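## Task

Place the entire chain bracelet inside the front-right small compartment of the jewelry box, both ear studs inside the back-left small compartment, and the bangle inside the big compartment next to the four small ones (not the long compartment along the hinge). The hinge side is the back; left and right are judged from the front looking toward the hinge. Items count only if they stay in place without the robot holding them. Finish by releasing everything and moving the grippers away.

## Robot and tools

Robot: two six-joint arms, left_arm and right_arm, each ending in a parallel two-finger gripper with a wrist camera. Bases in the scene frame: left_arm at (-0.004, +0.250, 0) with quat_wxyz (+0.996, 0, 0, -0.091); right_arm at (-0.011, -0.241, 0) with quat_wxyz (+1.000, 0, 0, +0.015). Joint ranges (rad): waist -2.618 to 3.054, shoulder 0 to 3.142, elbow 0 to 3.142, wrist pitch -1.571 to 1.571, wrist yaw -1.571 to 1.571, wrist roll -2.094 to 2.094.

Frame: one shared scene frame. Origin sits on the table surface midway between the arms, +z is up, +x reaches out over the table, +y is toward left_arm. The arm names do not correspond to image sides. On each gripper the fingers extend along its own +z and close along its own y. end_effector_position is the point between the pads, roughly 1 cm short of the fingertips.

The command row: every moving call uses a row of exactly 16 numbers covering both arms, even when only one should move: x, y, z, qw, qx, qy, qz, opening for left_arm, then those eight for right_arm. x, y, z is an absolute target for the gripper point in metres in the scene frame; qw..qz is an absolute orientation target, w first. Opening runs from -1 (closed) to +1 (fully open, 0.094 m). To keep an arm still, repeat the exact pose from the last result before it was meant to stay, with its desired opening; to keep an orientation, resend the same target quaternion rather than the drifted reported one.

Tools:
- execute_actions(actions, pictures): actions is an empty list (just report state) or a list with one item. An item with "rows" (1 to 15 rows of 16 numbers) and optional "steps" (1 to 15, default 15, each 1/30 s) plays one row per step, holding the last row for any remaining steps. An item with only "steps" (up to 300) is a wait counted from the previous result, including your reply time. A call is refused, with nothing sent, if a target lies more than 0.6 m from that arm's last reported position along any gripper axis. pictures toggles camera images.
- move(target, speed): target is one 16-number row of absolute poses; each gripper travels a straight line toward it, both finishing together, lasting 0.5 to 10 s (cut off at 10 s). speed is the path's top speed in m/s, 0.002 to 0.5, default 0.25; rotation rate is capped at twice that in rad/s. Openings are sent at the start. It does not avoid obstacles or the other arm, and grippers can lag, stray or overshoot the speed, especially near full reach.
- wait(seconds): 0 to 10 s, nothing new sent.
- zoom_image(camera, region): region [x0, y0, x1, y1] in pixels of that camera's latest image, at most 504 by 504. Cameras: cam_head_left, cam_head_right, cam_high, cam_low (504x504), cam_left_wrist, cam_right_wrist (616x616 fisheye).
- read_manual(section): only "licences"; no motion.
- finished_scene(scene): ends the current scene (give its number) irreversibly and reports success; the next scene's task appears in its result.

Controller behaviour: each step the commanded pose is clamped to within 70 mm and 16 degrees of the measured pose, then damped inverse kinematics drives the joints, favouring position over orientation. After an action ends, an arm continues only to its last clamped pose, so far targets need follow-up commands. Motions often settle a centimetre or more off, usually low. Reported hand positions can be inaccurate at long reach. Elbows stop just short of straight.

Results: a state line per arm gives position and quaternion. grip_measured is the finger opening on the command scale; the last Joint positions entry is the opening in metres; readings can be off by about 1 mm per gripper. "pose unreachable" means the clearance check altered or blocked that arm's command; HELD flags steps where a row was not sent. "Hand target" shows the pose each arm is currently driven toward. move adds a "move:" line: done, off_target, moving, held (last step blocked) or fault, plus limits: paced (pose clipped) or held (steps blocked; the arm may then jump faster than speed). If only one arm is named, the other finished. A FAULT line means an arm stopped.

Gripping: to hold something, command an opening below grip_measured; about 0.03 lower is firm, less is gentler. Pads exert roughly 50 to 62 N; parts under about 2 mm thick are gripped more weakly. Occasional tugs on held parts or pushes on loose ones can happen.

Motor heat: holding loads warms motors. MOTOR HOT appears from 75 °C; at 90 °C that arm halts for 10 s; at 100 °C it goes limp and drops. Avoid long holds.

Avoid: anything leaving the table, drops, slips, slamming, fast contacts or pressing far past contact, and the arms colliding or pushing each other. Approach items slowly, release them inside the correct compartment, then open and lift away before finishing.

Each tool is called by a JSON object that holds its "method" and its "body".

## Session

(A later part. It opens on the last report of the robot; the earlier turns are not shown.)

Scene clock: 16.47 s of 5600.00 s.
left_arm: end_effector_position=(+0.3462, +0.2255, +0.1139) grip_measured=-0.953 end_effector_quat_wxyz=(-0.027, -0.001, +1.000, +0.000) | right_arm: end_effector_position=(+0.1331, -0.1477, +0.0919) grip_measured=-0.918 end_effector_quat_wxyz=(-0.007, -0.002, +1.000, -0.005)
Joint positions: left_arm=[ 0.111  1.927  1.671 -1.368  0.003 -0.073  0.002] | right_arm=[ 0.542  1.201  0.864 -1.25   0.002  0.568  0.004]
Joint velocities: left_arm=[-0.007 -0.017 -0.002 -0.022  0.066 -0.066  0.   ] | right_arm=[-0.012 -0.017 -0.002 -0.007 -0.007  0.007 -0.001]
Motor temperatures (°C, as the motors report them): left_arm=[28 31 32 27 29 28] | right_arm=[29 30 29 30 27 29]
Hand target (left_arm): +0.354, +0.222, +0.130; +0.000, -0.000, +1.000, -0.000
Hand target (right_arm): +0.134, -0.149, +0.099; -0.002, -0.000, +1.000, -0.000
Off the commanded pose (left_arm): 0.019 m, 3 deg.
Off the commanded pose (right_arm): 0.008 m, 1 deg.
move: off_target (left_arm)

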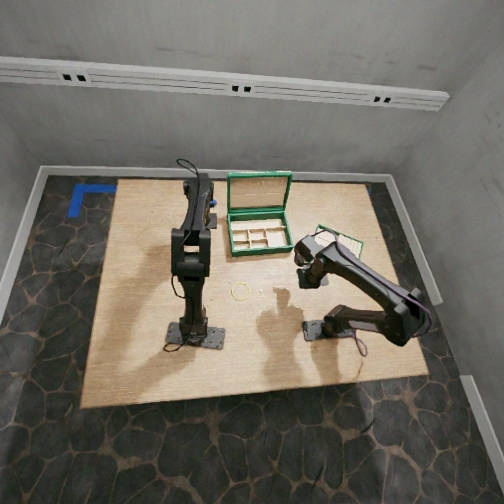

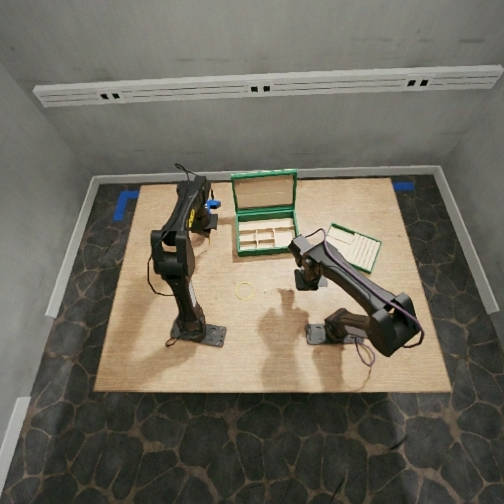

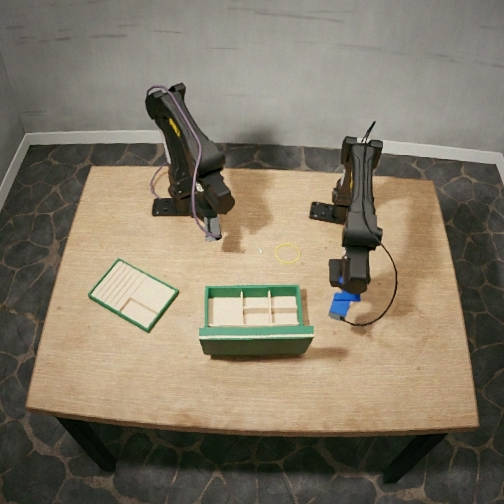

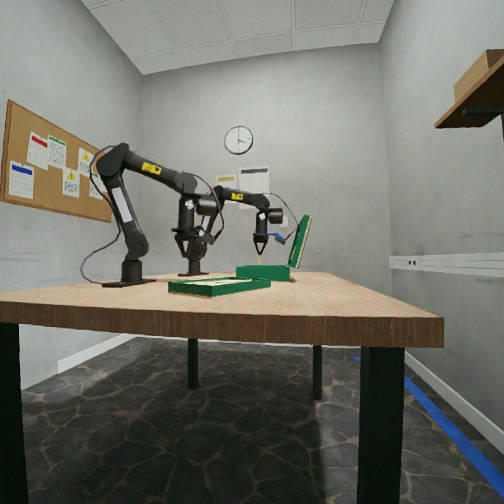

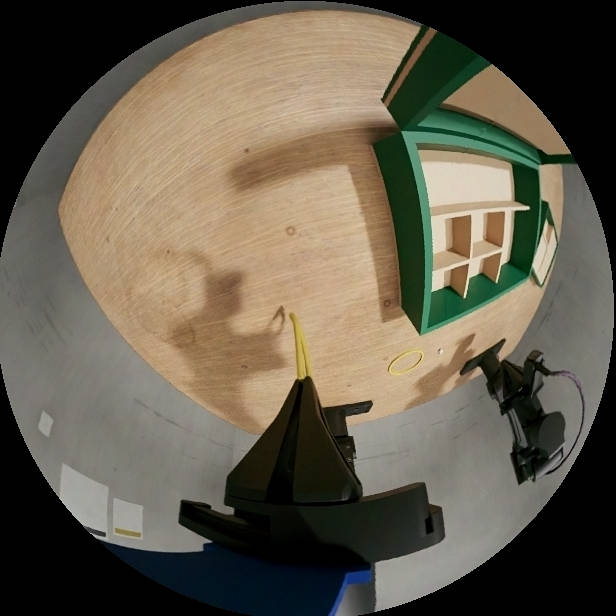

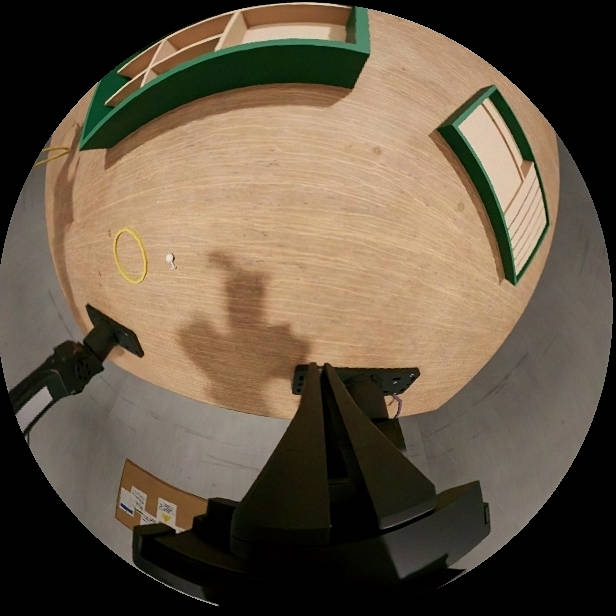

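{"method": "move", "body": {"target": [0.355,0.222,0.2,0,0,1,0,-0.98,0.134,-0.15,0.1,0,0,1,0,-0.95], "speed": 0.15}}

{"method": "move", "body": {"target": [0.35,0.0,0.19,0,0,1,0,-0.98,0.134,-0.15,0.1,0,0,1,0,-0.95], "speed": 0.12}}

{"method": "wait", "body": {"seconds": 1.5}}

Scene clock: 18.57 s of 5600.00 s.
left_arm: end_effector_position=(+0.3502, +0.2252, +0.1803) grip_measured=-0.959 end_effector_quat_wxyz=(+0.002, -0.001, +1.000, -0.002) | right_arm: end_effector_position=(+0.1332, -0.1487, +0.0919) grip_measured=-0.934 end_effector_quat_wxyz=(-0.007, -0.002, +1.000, -0.006)
Joint positions: left_arm=[ 0.111  1.916  1.923 -1.573  0.003 -0.073  0.002] | right_arm=[ 0.537  1.201  0.864 -1.252  0.002  0.562  0.003]
Joint velocities: left_arm=[-0.012 -0.002  0.002 -0.007  0.007  0.037  0.   ] | right_arm=[ 0.002 -0.012 -0.007  0.007  0.051  0.007  0.   ]
Motor temperatures (°C, as the motors report them): left_arm=[28 32 32 27 29 28] | right_arm=[29 30 29 30 27 29]
Hand target (left_arm): +0.354, +0.222, +0.199; +0.033, -0.000, +0.999, -0.003
Hand target (right_arm): +0.134, -0.150, +0.100; -0.000, +0.000, +1.000, -0.000
Off the commanded pose (left_arm): 0.021 m, 0 deg.
Off the commanded pose (right_arm): 0.008 m, 1 deg.
joint sent to its limit (left arm) — the command would take joint 4 (wrist pitch) past its lower limit, so that joint was sent only as far as its limit.
move: off_target (left_arm)

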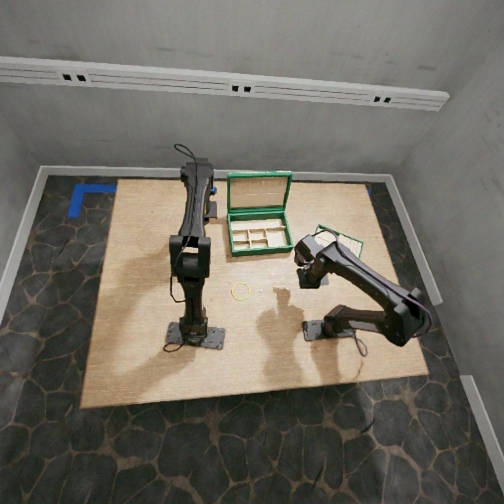

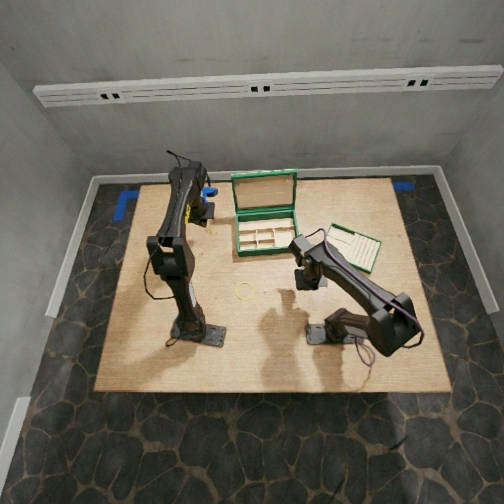

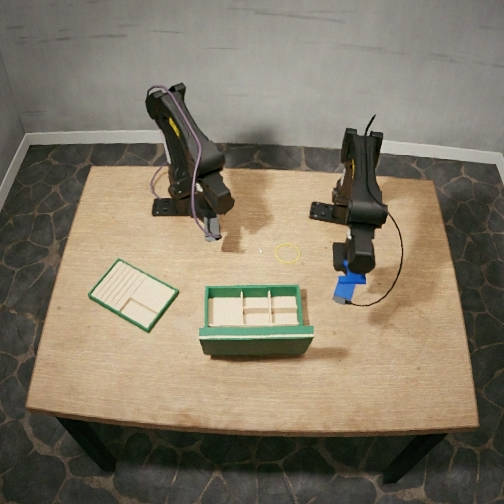

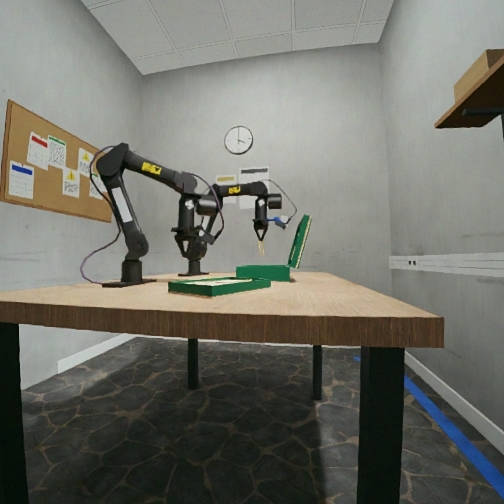

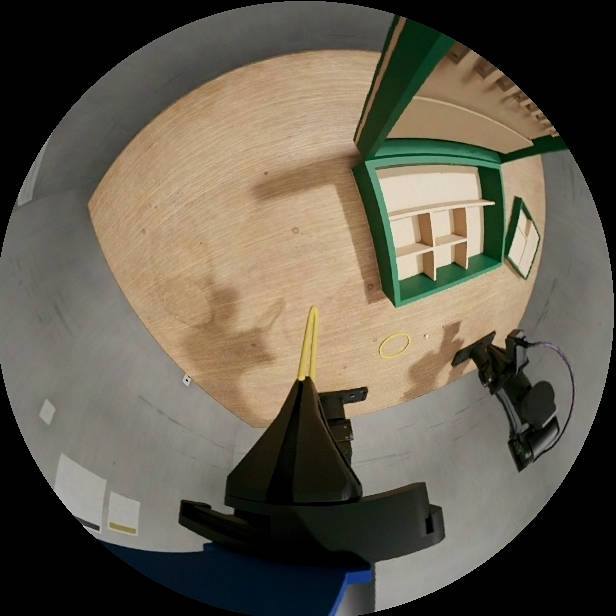

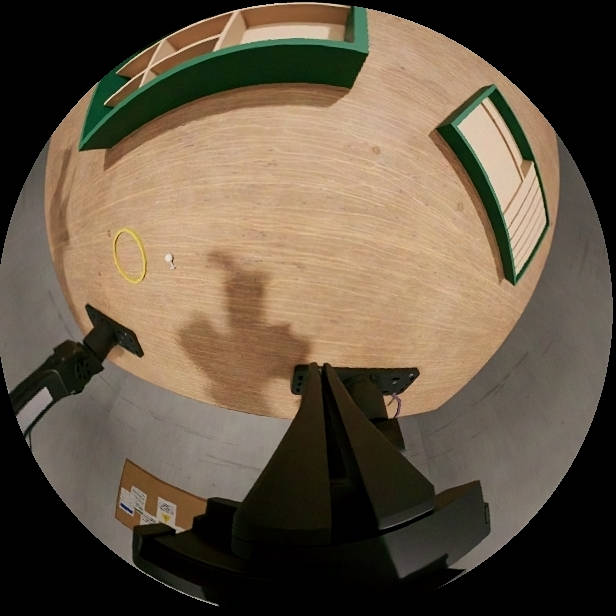

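Scene clock: 20.87 s of 5600.00 s.
left_arm: end_effector_position=(+0.3476, +0.0037, +0.1807) grip_measured=-0.959 end_effector_quat_wxyz=(+0.046, +0.005, +0.998, -0.033) | right_arm: end_effector_position=(+0.1332, -0.1487, +0.0919) grip_measured=-0.934 end_effector_quat_wxyz=(-0.007, -0.002, +1.000, -0.006)
Joint positions: left_arm=[-0.43   2.153  2.271 -1.576  0.003 -0.603  0.002] | right_arm=[ 0.537  1.201  0.864 -1.252  0.002  0.562  0.003]
Joint velocities: left_arm=[ 0.017  0.007 -0.012 -0.066  0.037 -0.007 -0.001] | right_arm=[-0.012 -0.002  0.017  0.051  0.007 -0.037 -0.002]
Motor temperatures (°C, as the motors report them): left_arm=[28 32 32 27 29 28] | right_arm=[29 30 29 30 27 29]
Hand target (left_arm): +0.352, +0.000, +0.190; +0.060, -0.000, +0.997, -0.043
Hand target (right_arm): +0.134, -0.150, +0.100; -0.000, +0.000, +1.000, +0.000
Off the commanded pose (left_arm): 0.010 m, 7 deg.
Off the commanded pose (right_arm): 0.008 m, 1 deg.
joint sent to its limit (left arm) — the command would take joint 4 (wrist pitch) past its lower limit, so that joint was sent only as far as its limit.
move: off_target (left_arm)

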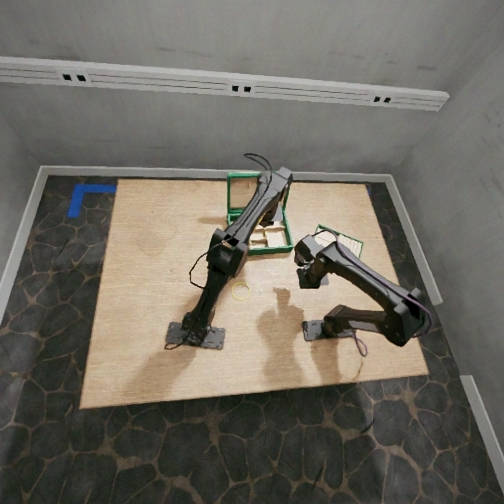

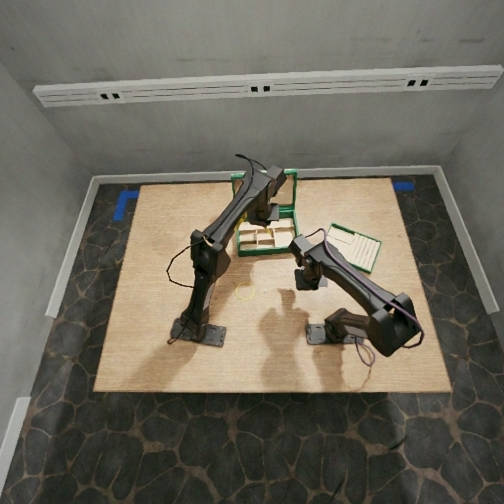

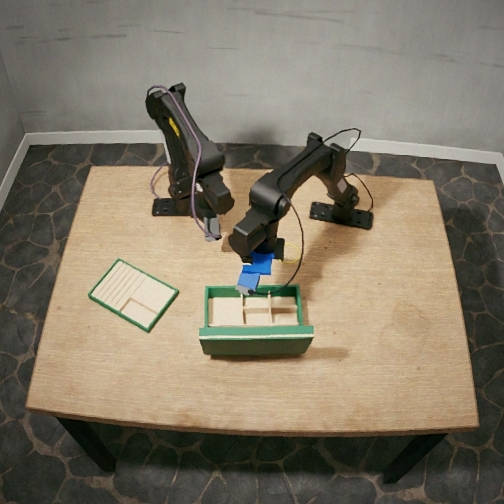

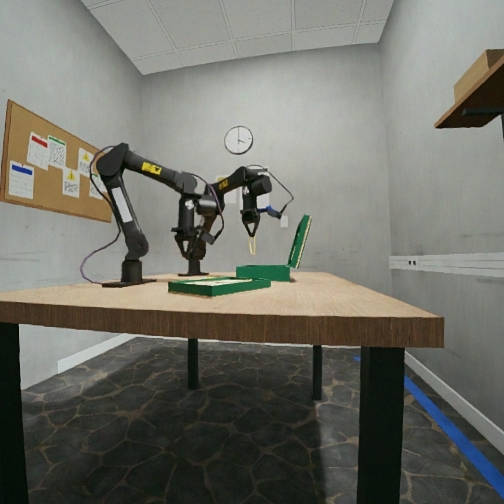

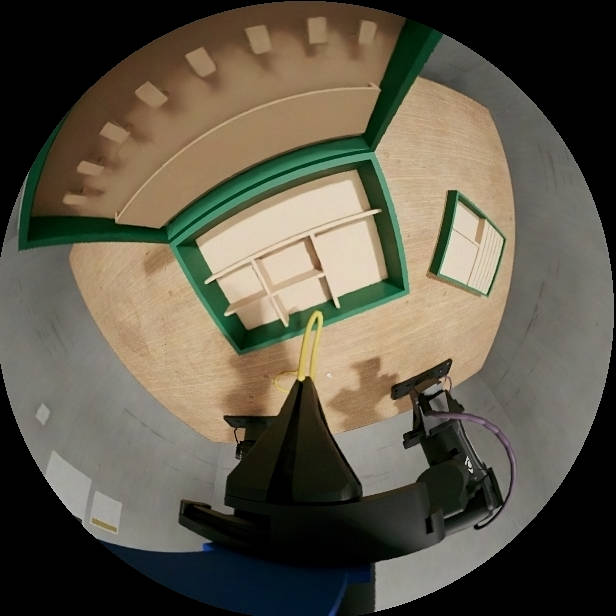

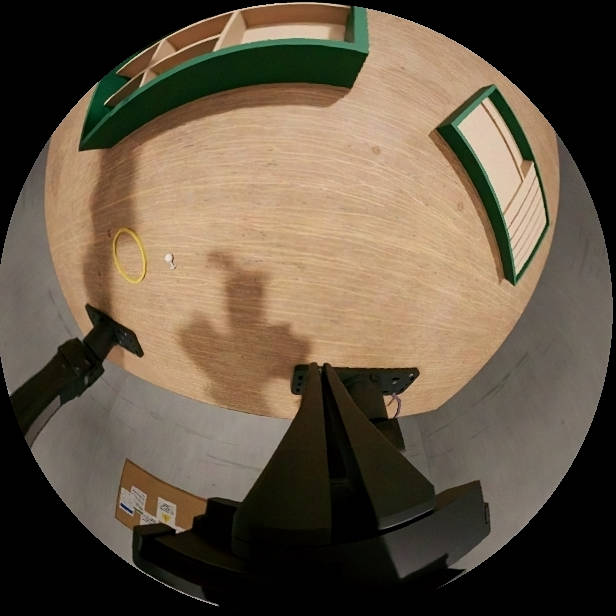

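Scene clock: 22.37 s of 5600.00 s.
left_arm: end_effector_position=(+0.3476, +0.0037, +0.1807) grip_measured=-0.959 end_effector_quat_wxyz=(+0.046, +0.003, +0.998, -0.034) | right_arm: end_effector_position=(+0.1332, -0.1487, +0.0919) grip_measured=-0.934 end_effector_quat_wxyz=(-0.007, -0.002, +1.000, -0.006)
Joint positions: left_arm=[-0.43   2.153  2.271 -1.576  0.003 -0.606  0.002] | right_arm=[ 0.537  1.201  0.864 -1.252  0.002  0.562  0.003]
Joint velocities: left_arm=[-0.002 -0.007  0.022 -0.051  0.051  0.051  0.001] | right_arm=[-0.012 -0.007 -0.002 -0.022  0.007 -0.022  0.   ]
Motor temperatures (°C, as the motors report them): left_arm=[28 33 33 27 29 28] | right_arm=[29 30 30 30 27 29]
Hand target (left_arm): +0.352, +0.000, +0.190; +0.060, -0.000, +0.997, -0.043
Hand target (right_arm): +0.134, -0.150, +0.100; -0.000, +0.000, +1.000, +0.000
Off the commanded pose (left_arm): 0.010 m, 7 deg.
Off the commanded pose (right_arm): 0.008 m, 1 deg.
Steps of this call (steps 1 to 45: nothing new was sent). Readings (end_effector_position):
1: left_arm (+0.3476, +0.0037, +0.1807) | right_arm (+0.1332, -0.1487, +0.0919)
2: left_arm (+0.3476, +0.0037, +0.1807) | right_arm (+0.1332, -0.1487, +0.0919)
4: left_arm (+0.3476, +0.0037, +0.1807) | right_arm (+0.1332, -0.1487, +0.0919)
8: left_arm (+0.3476, +0.0037, +0.1807) | right_arm (+0.1332, -0.1487, +0.0919)
45: the state above

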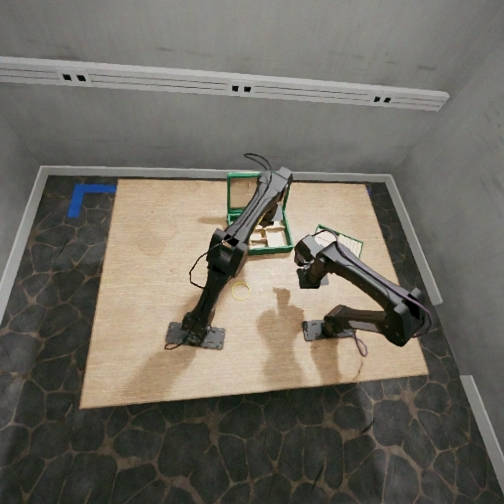

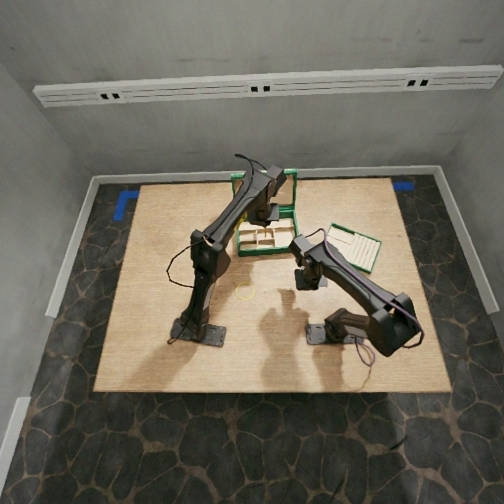

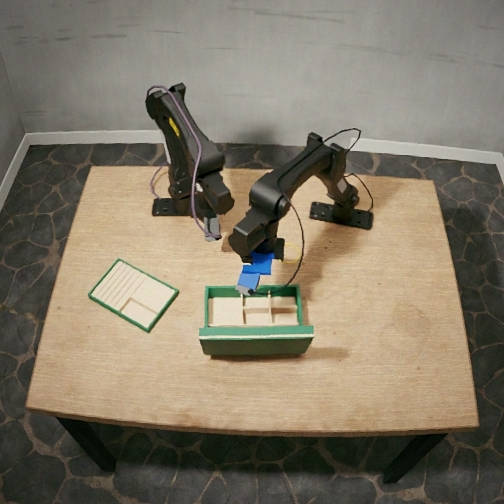

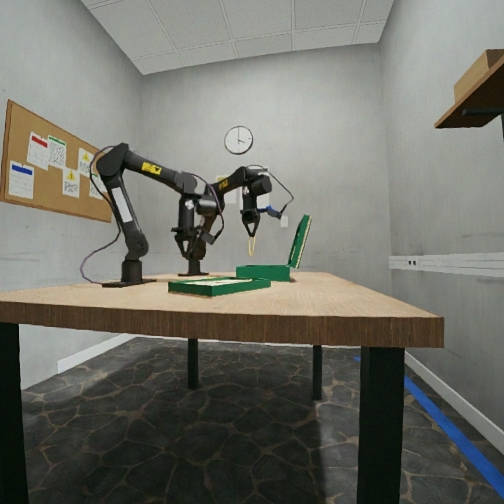

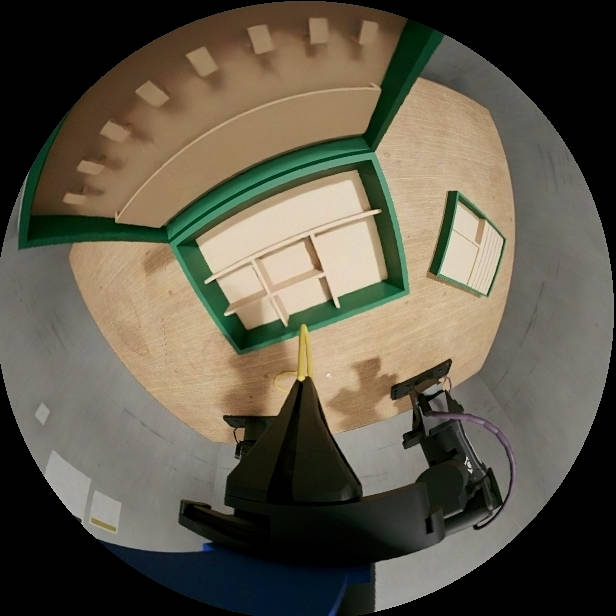

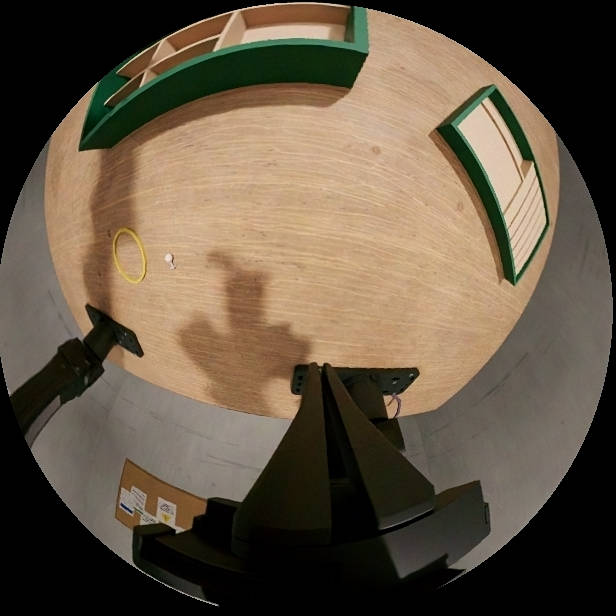

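{"method": "move", "body": {"target": [0.355,-0.005,0.14,0,0,1,0,-0.98,0.134,-0.15,0.1,0,0,1,0,-0.95], "speed": 0.03}}

Scene clock: 25.27 s of 5600.00 s.
left_arm: end_effector_position=(+0.3513, +0.0011, +0.1315) grip_measured=-0.959 end_effector_quat_wxyz=(-0.003, +0.002, +1.000, +0.001) | right_arm: end_effector_position=(+0.1332, -0.1487, +0.0919) grip_measured=-0.934 end_effector_quat_wxyz=(-0.007, -0.002, +1.000, -0.006)
Joint positions: left_arm=[-0.43   2.272  2.271 -1.576  0.003 -0.609  0.002] | right_arm=[ 0.537  1.201  0.864 -1.252  0.002  0.562  0.003]
Joint velocities: left_arm=[-0.007  0.002 -0.007 -0.066  0.007  0.022  0.   ] | right_arm=[-0.027  0.002 -0.002  0.037  0.051 -0.007 -0.002]
Motor temperatures (°C, as the motors report them): left_arm=[28 34 33 27 29 28] | right_arm=[29 30 30 30 27 29]
Hand target (left_arm): +0.355, -0.005, +0.140; +0.011, +0.000, +1.000, -0.008
Hand target (right_arm): +0.134, -0.150, +0.100; -0.000, +0.000, +1.000, +0.000
Off the commanded pose (left_arm): 0.011 m, 0 deg.
Off the commanded pose (right_arm): 0.008 m, 1 deg.
joint sent to its limit (left arm) — the command would take joint 4 (wrist pitch) past its lower limit, so that joint was sent only as far as its limit.
move: off_target (left_arm)

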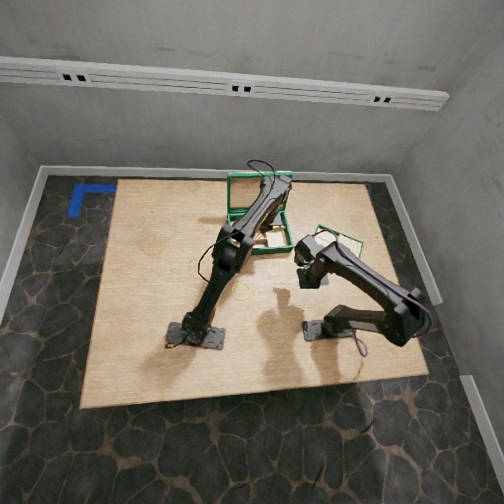

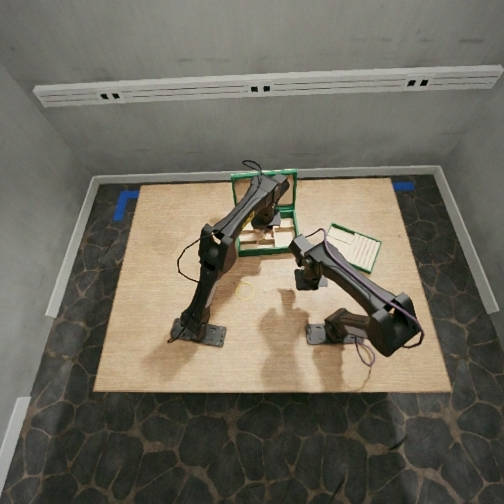

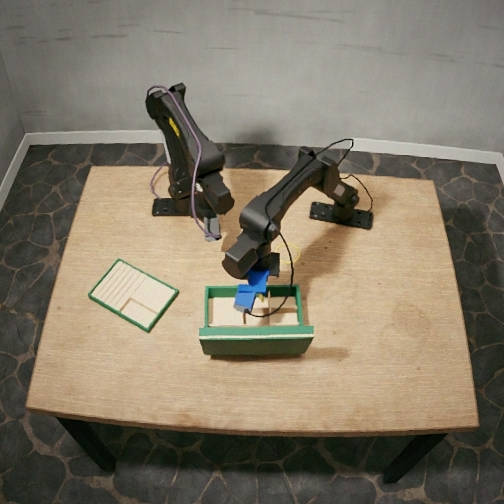

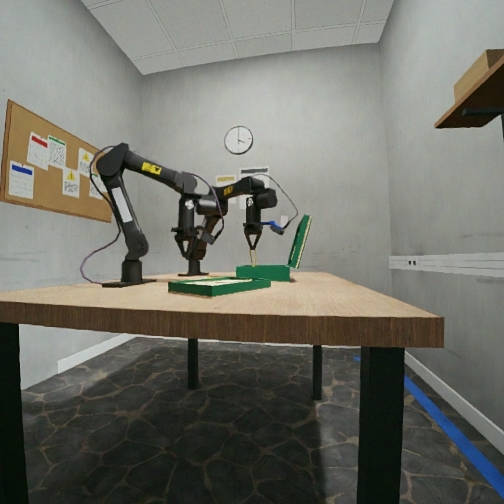

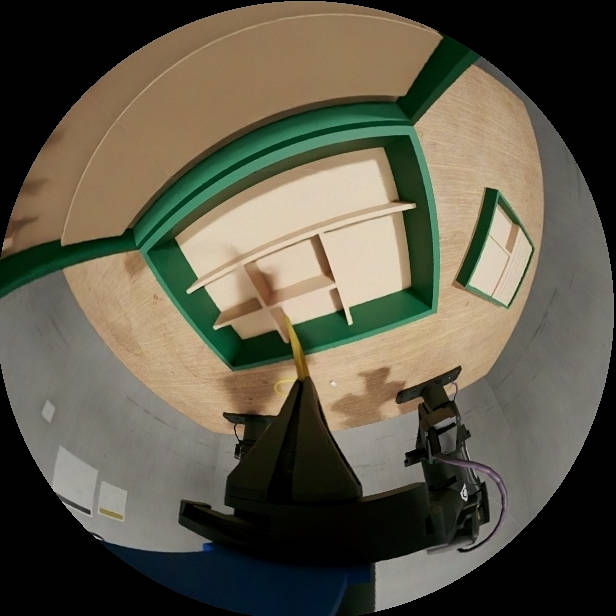

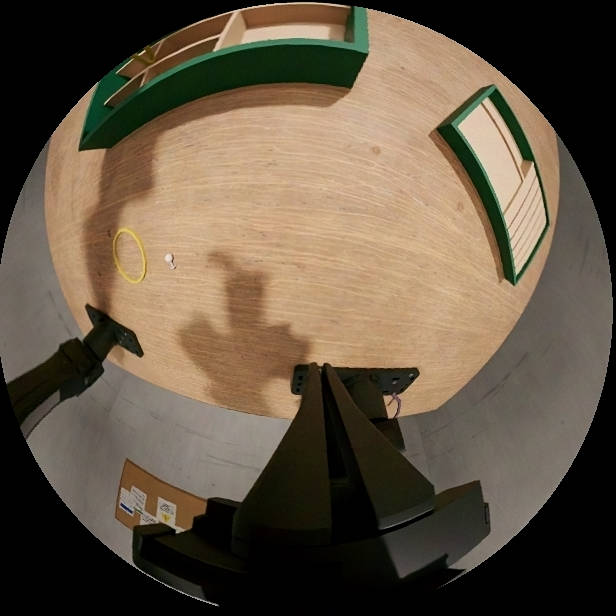

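Shift toward -y.

{"method": "move", "body": {"target": [0.35,-0.03,0.13,0,0,1,0,-0.98,0.134,-0.15,0.1,0,0,1,0,-0.95], "speed": 0.02}}

{"method": "move", "body": {"target": [0.35,-0.03,0.09,0,0,1,0,-0.98,0.134,-0.15,0.1,0,0,1,0,-0.95], "speed": 0.02}}

Scene clock: 28.77 s of 5600.00 s.
left_arm: end_effector_position=(+0.3466, -0.0227, +0.1219) grip_measured=-0.959 end_effector_quat_wxyz=(-0.004, +0.001, +1.000, +0.001) | right_arm: end_effector_position=(+0.1332, -0.1487, +0.0919) grip_measured=-0.934 end_effector_quat_wxyz=(-0.007, -0.002, +1.000, -0.006)
Joint positions: left_arm=[-0.48   2.326  2.324 -1.576  0.003 -0.661  0.002] | right_arm=[ 0.537  1.201  0.864 -1.252  0.002  0.562  0.003]
Joint velocities: left_arm=[-0.002 -0.007  0.012  0.007 -0.051 -0.007 -0.001] | right_arm=[ 0.017 -0.012 -0.012  0.037  0.022  0.037  0.   ]
Motor temperatures (°C, as the motors report them): left_arm=[28 35 33 27 29 28] | right_arm=[29 30 30 30 27 29]
Hand target (left_arm): +0.350, -0.030, +0.130; +0.010, -0.000, +1.000, -0.008
Hand target (right_arm): +0.134, -0.150, +0.100; -0.000, +0.000, +1.000, +0.000
Off the commanded pose (left_arm): 0.011 m, 0 deg.
Off the commanded pose (right_arm): 0.008 m, 1 deg.
joint sent to its limit (left arm) — the command would take joint 4 (wrist pitch) past its lower limit, so that joint was sent only as far as its limit.
move: off_target (left_arm)

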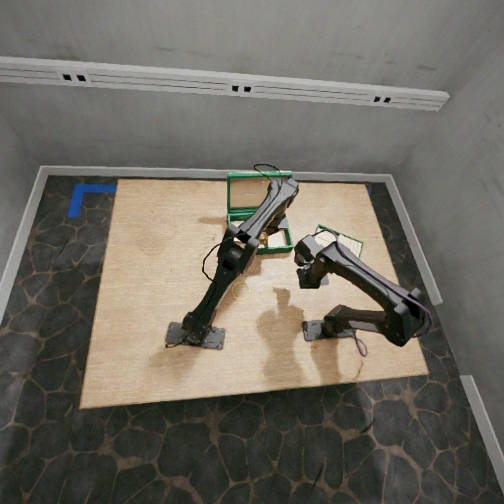

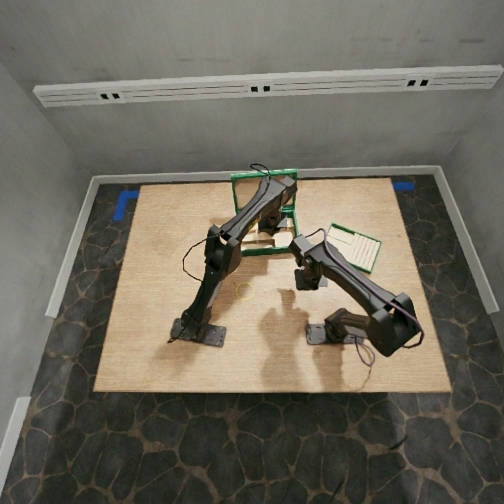

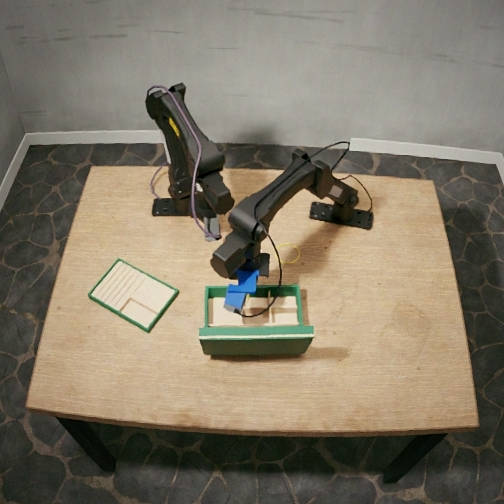

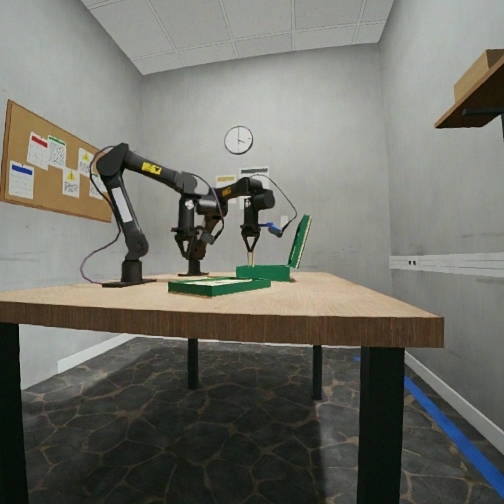

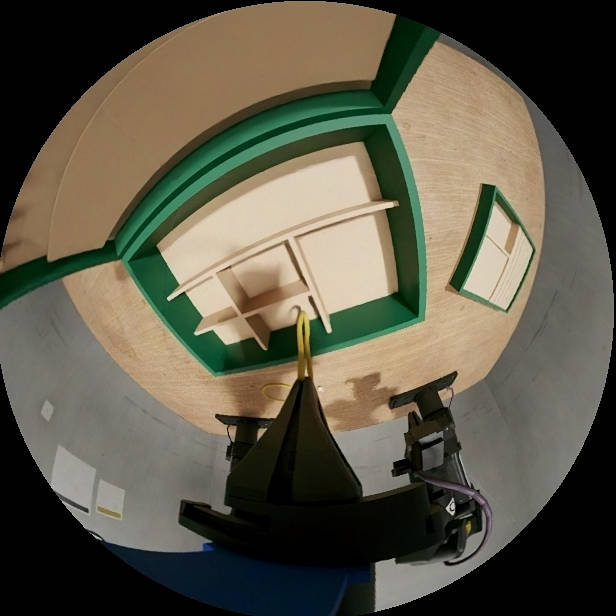

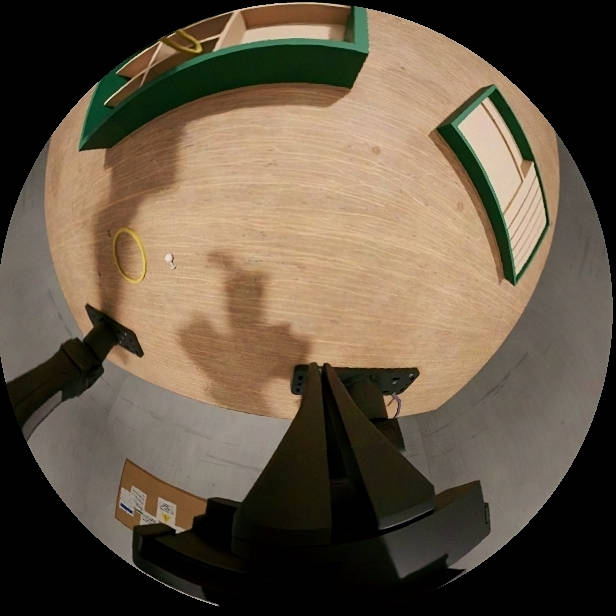

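Scene clock: 30.67 s of 5600.00 s.
left_arm: end_effector_position=(+0.3512, -0.0263, +0.0943) grip_measured=-0.959 end_effector_quat_wxyz=(-0.003, +0.000, +1.000, +0.000) | right_arm: end_effector_position=(+0.1332, -0.1487, +0.0919) grip_measured=-0.934 end_effector_quat_wxyz=(-0.007, -0.002, +1.000, -0.006)
Joint positions: left_arm=[-0.48   2.326  2.213 -1.462  0.003 -0.662  0.002] | right_arm=[ 0.537  1.201  0.864 -1.252  0.002  0.562  0.003]
Joint velocities: left_arm=[ 0.007 -0.007 -0.012  0.051  0.037  0.007 -0.   ] | right_arm=[-0.002  0.007  0.002  0.007  0.037 -0.037  0.001]
Motor temperatures (°C, as the motors report them): left_arm=[28 35 33 27 29 28] | right_arm=[29 30 30 30 27 29]
Hand target (left_arm): +0.350, -0.030, +0.090; -0.000, +0.000, +1.000, +0.000
Hand target (right_arm): +0.134, -0.150, +0.100; -0.000, +0.000, +1.000, +0.000
Off the commanded pose (left_arm): 0.006 m, 0 deg.
Off the commanded pose (right_arm): 0.008 m, 1 deg.
move: done

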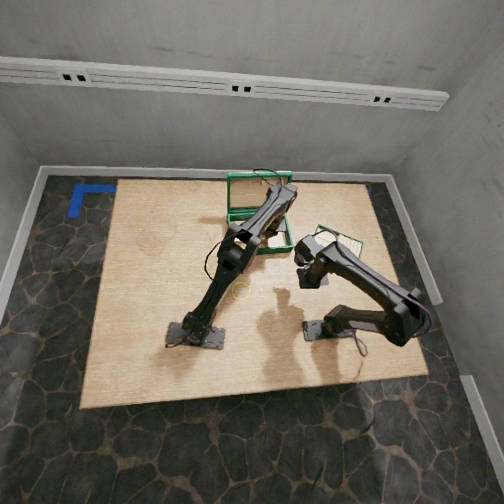

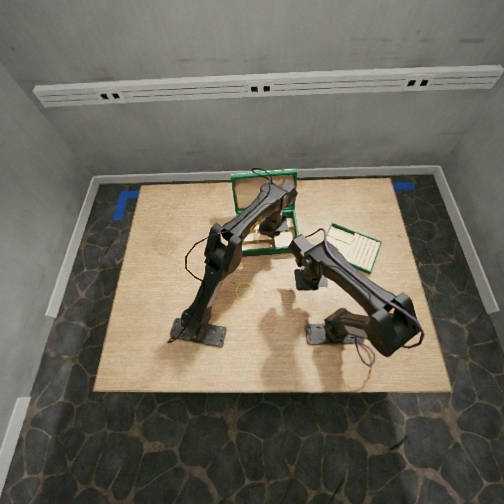

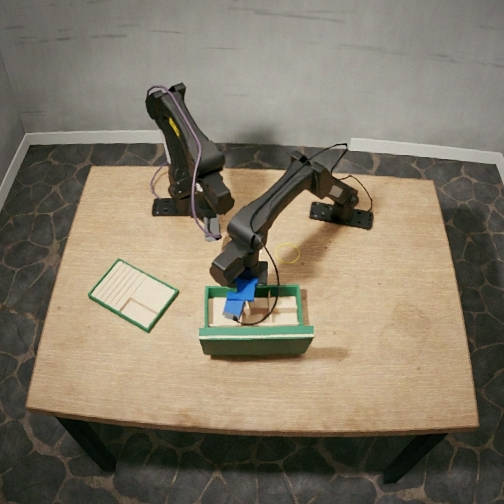

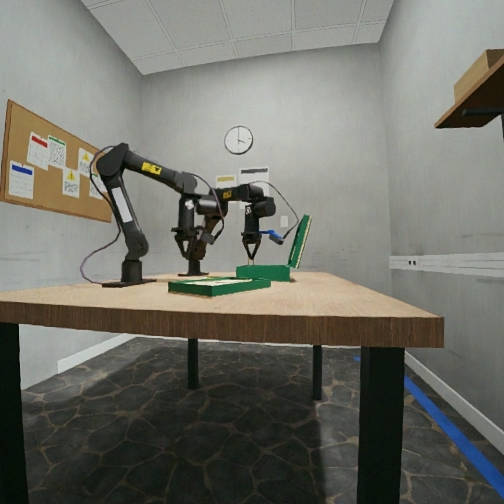

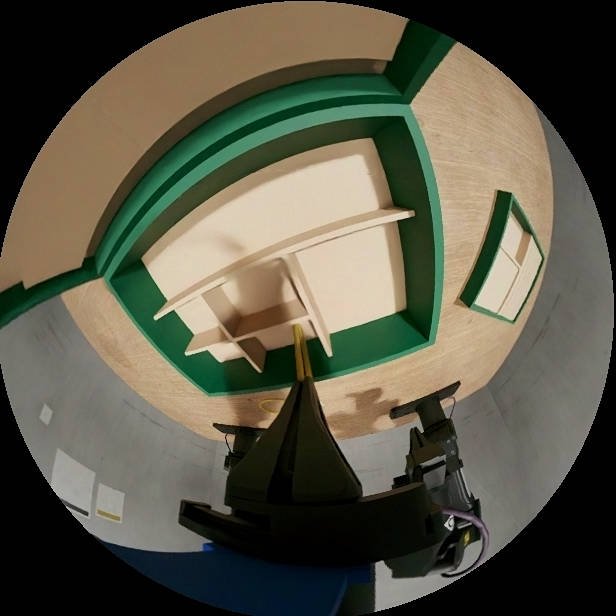

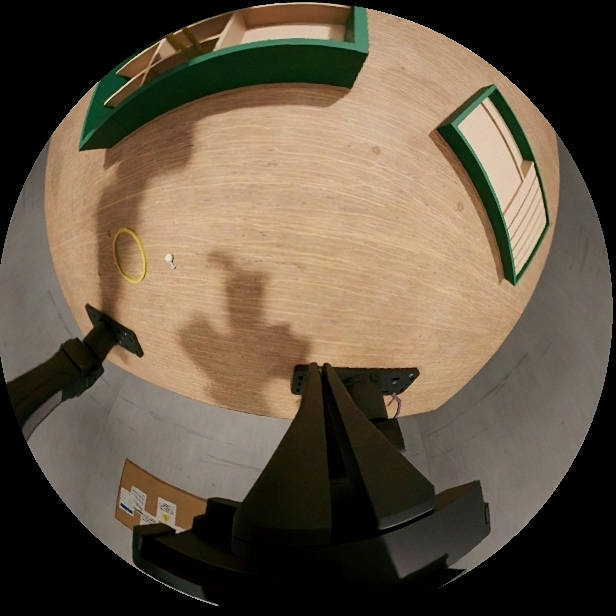

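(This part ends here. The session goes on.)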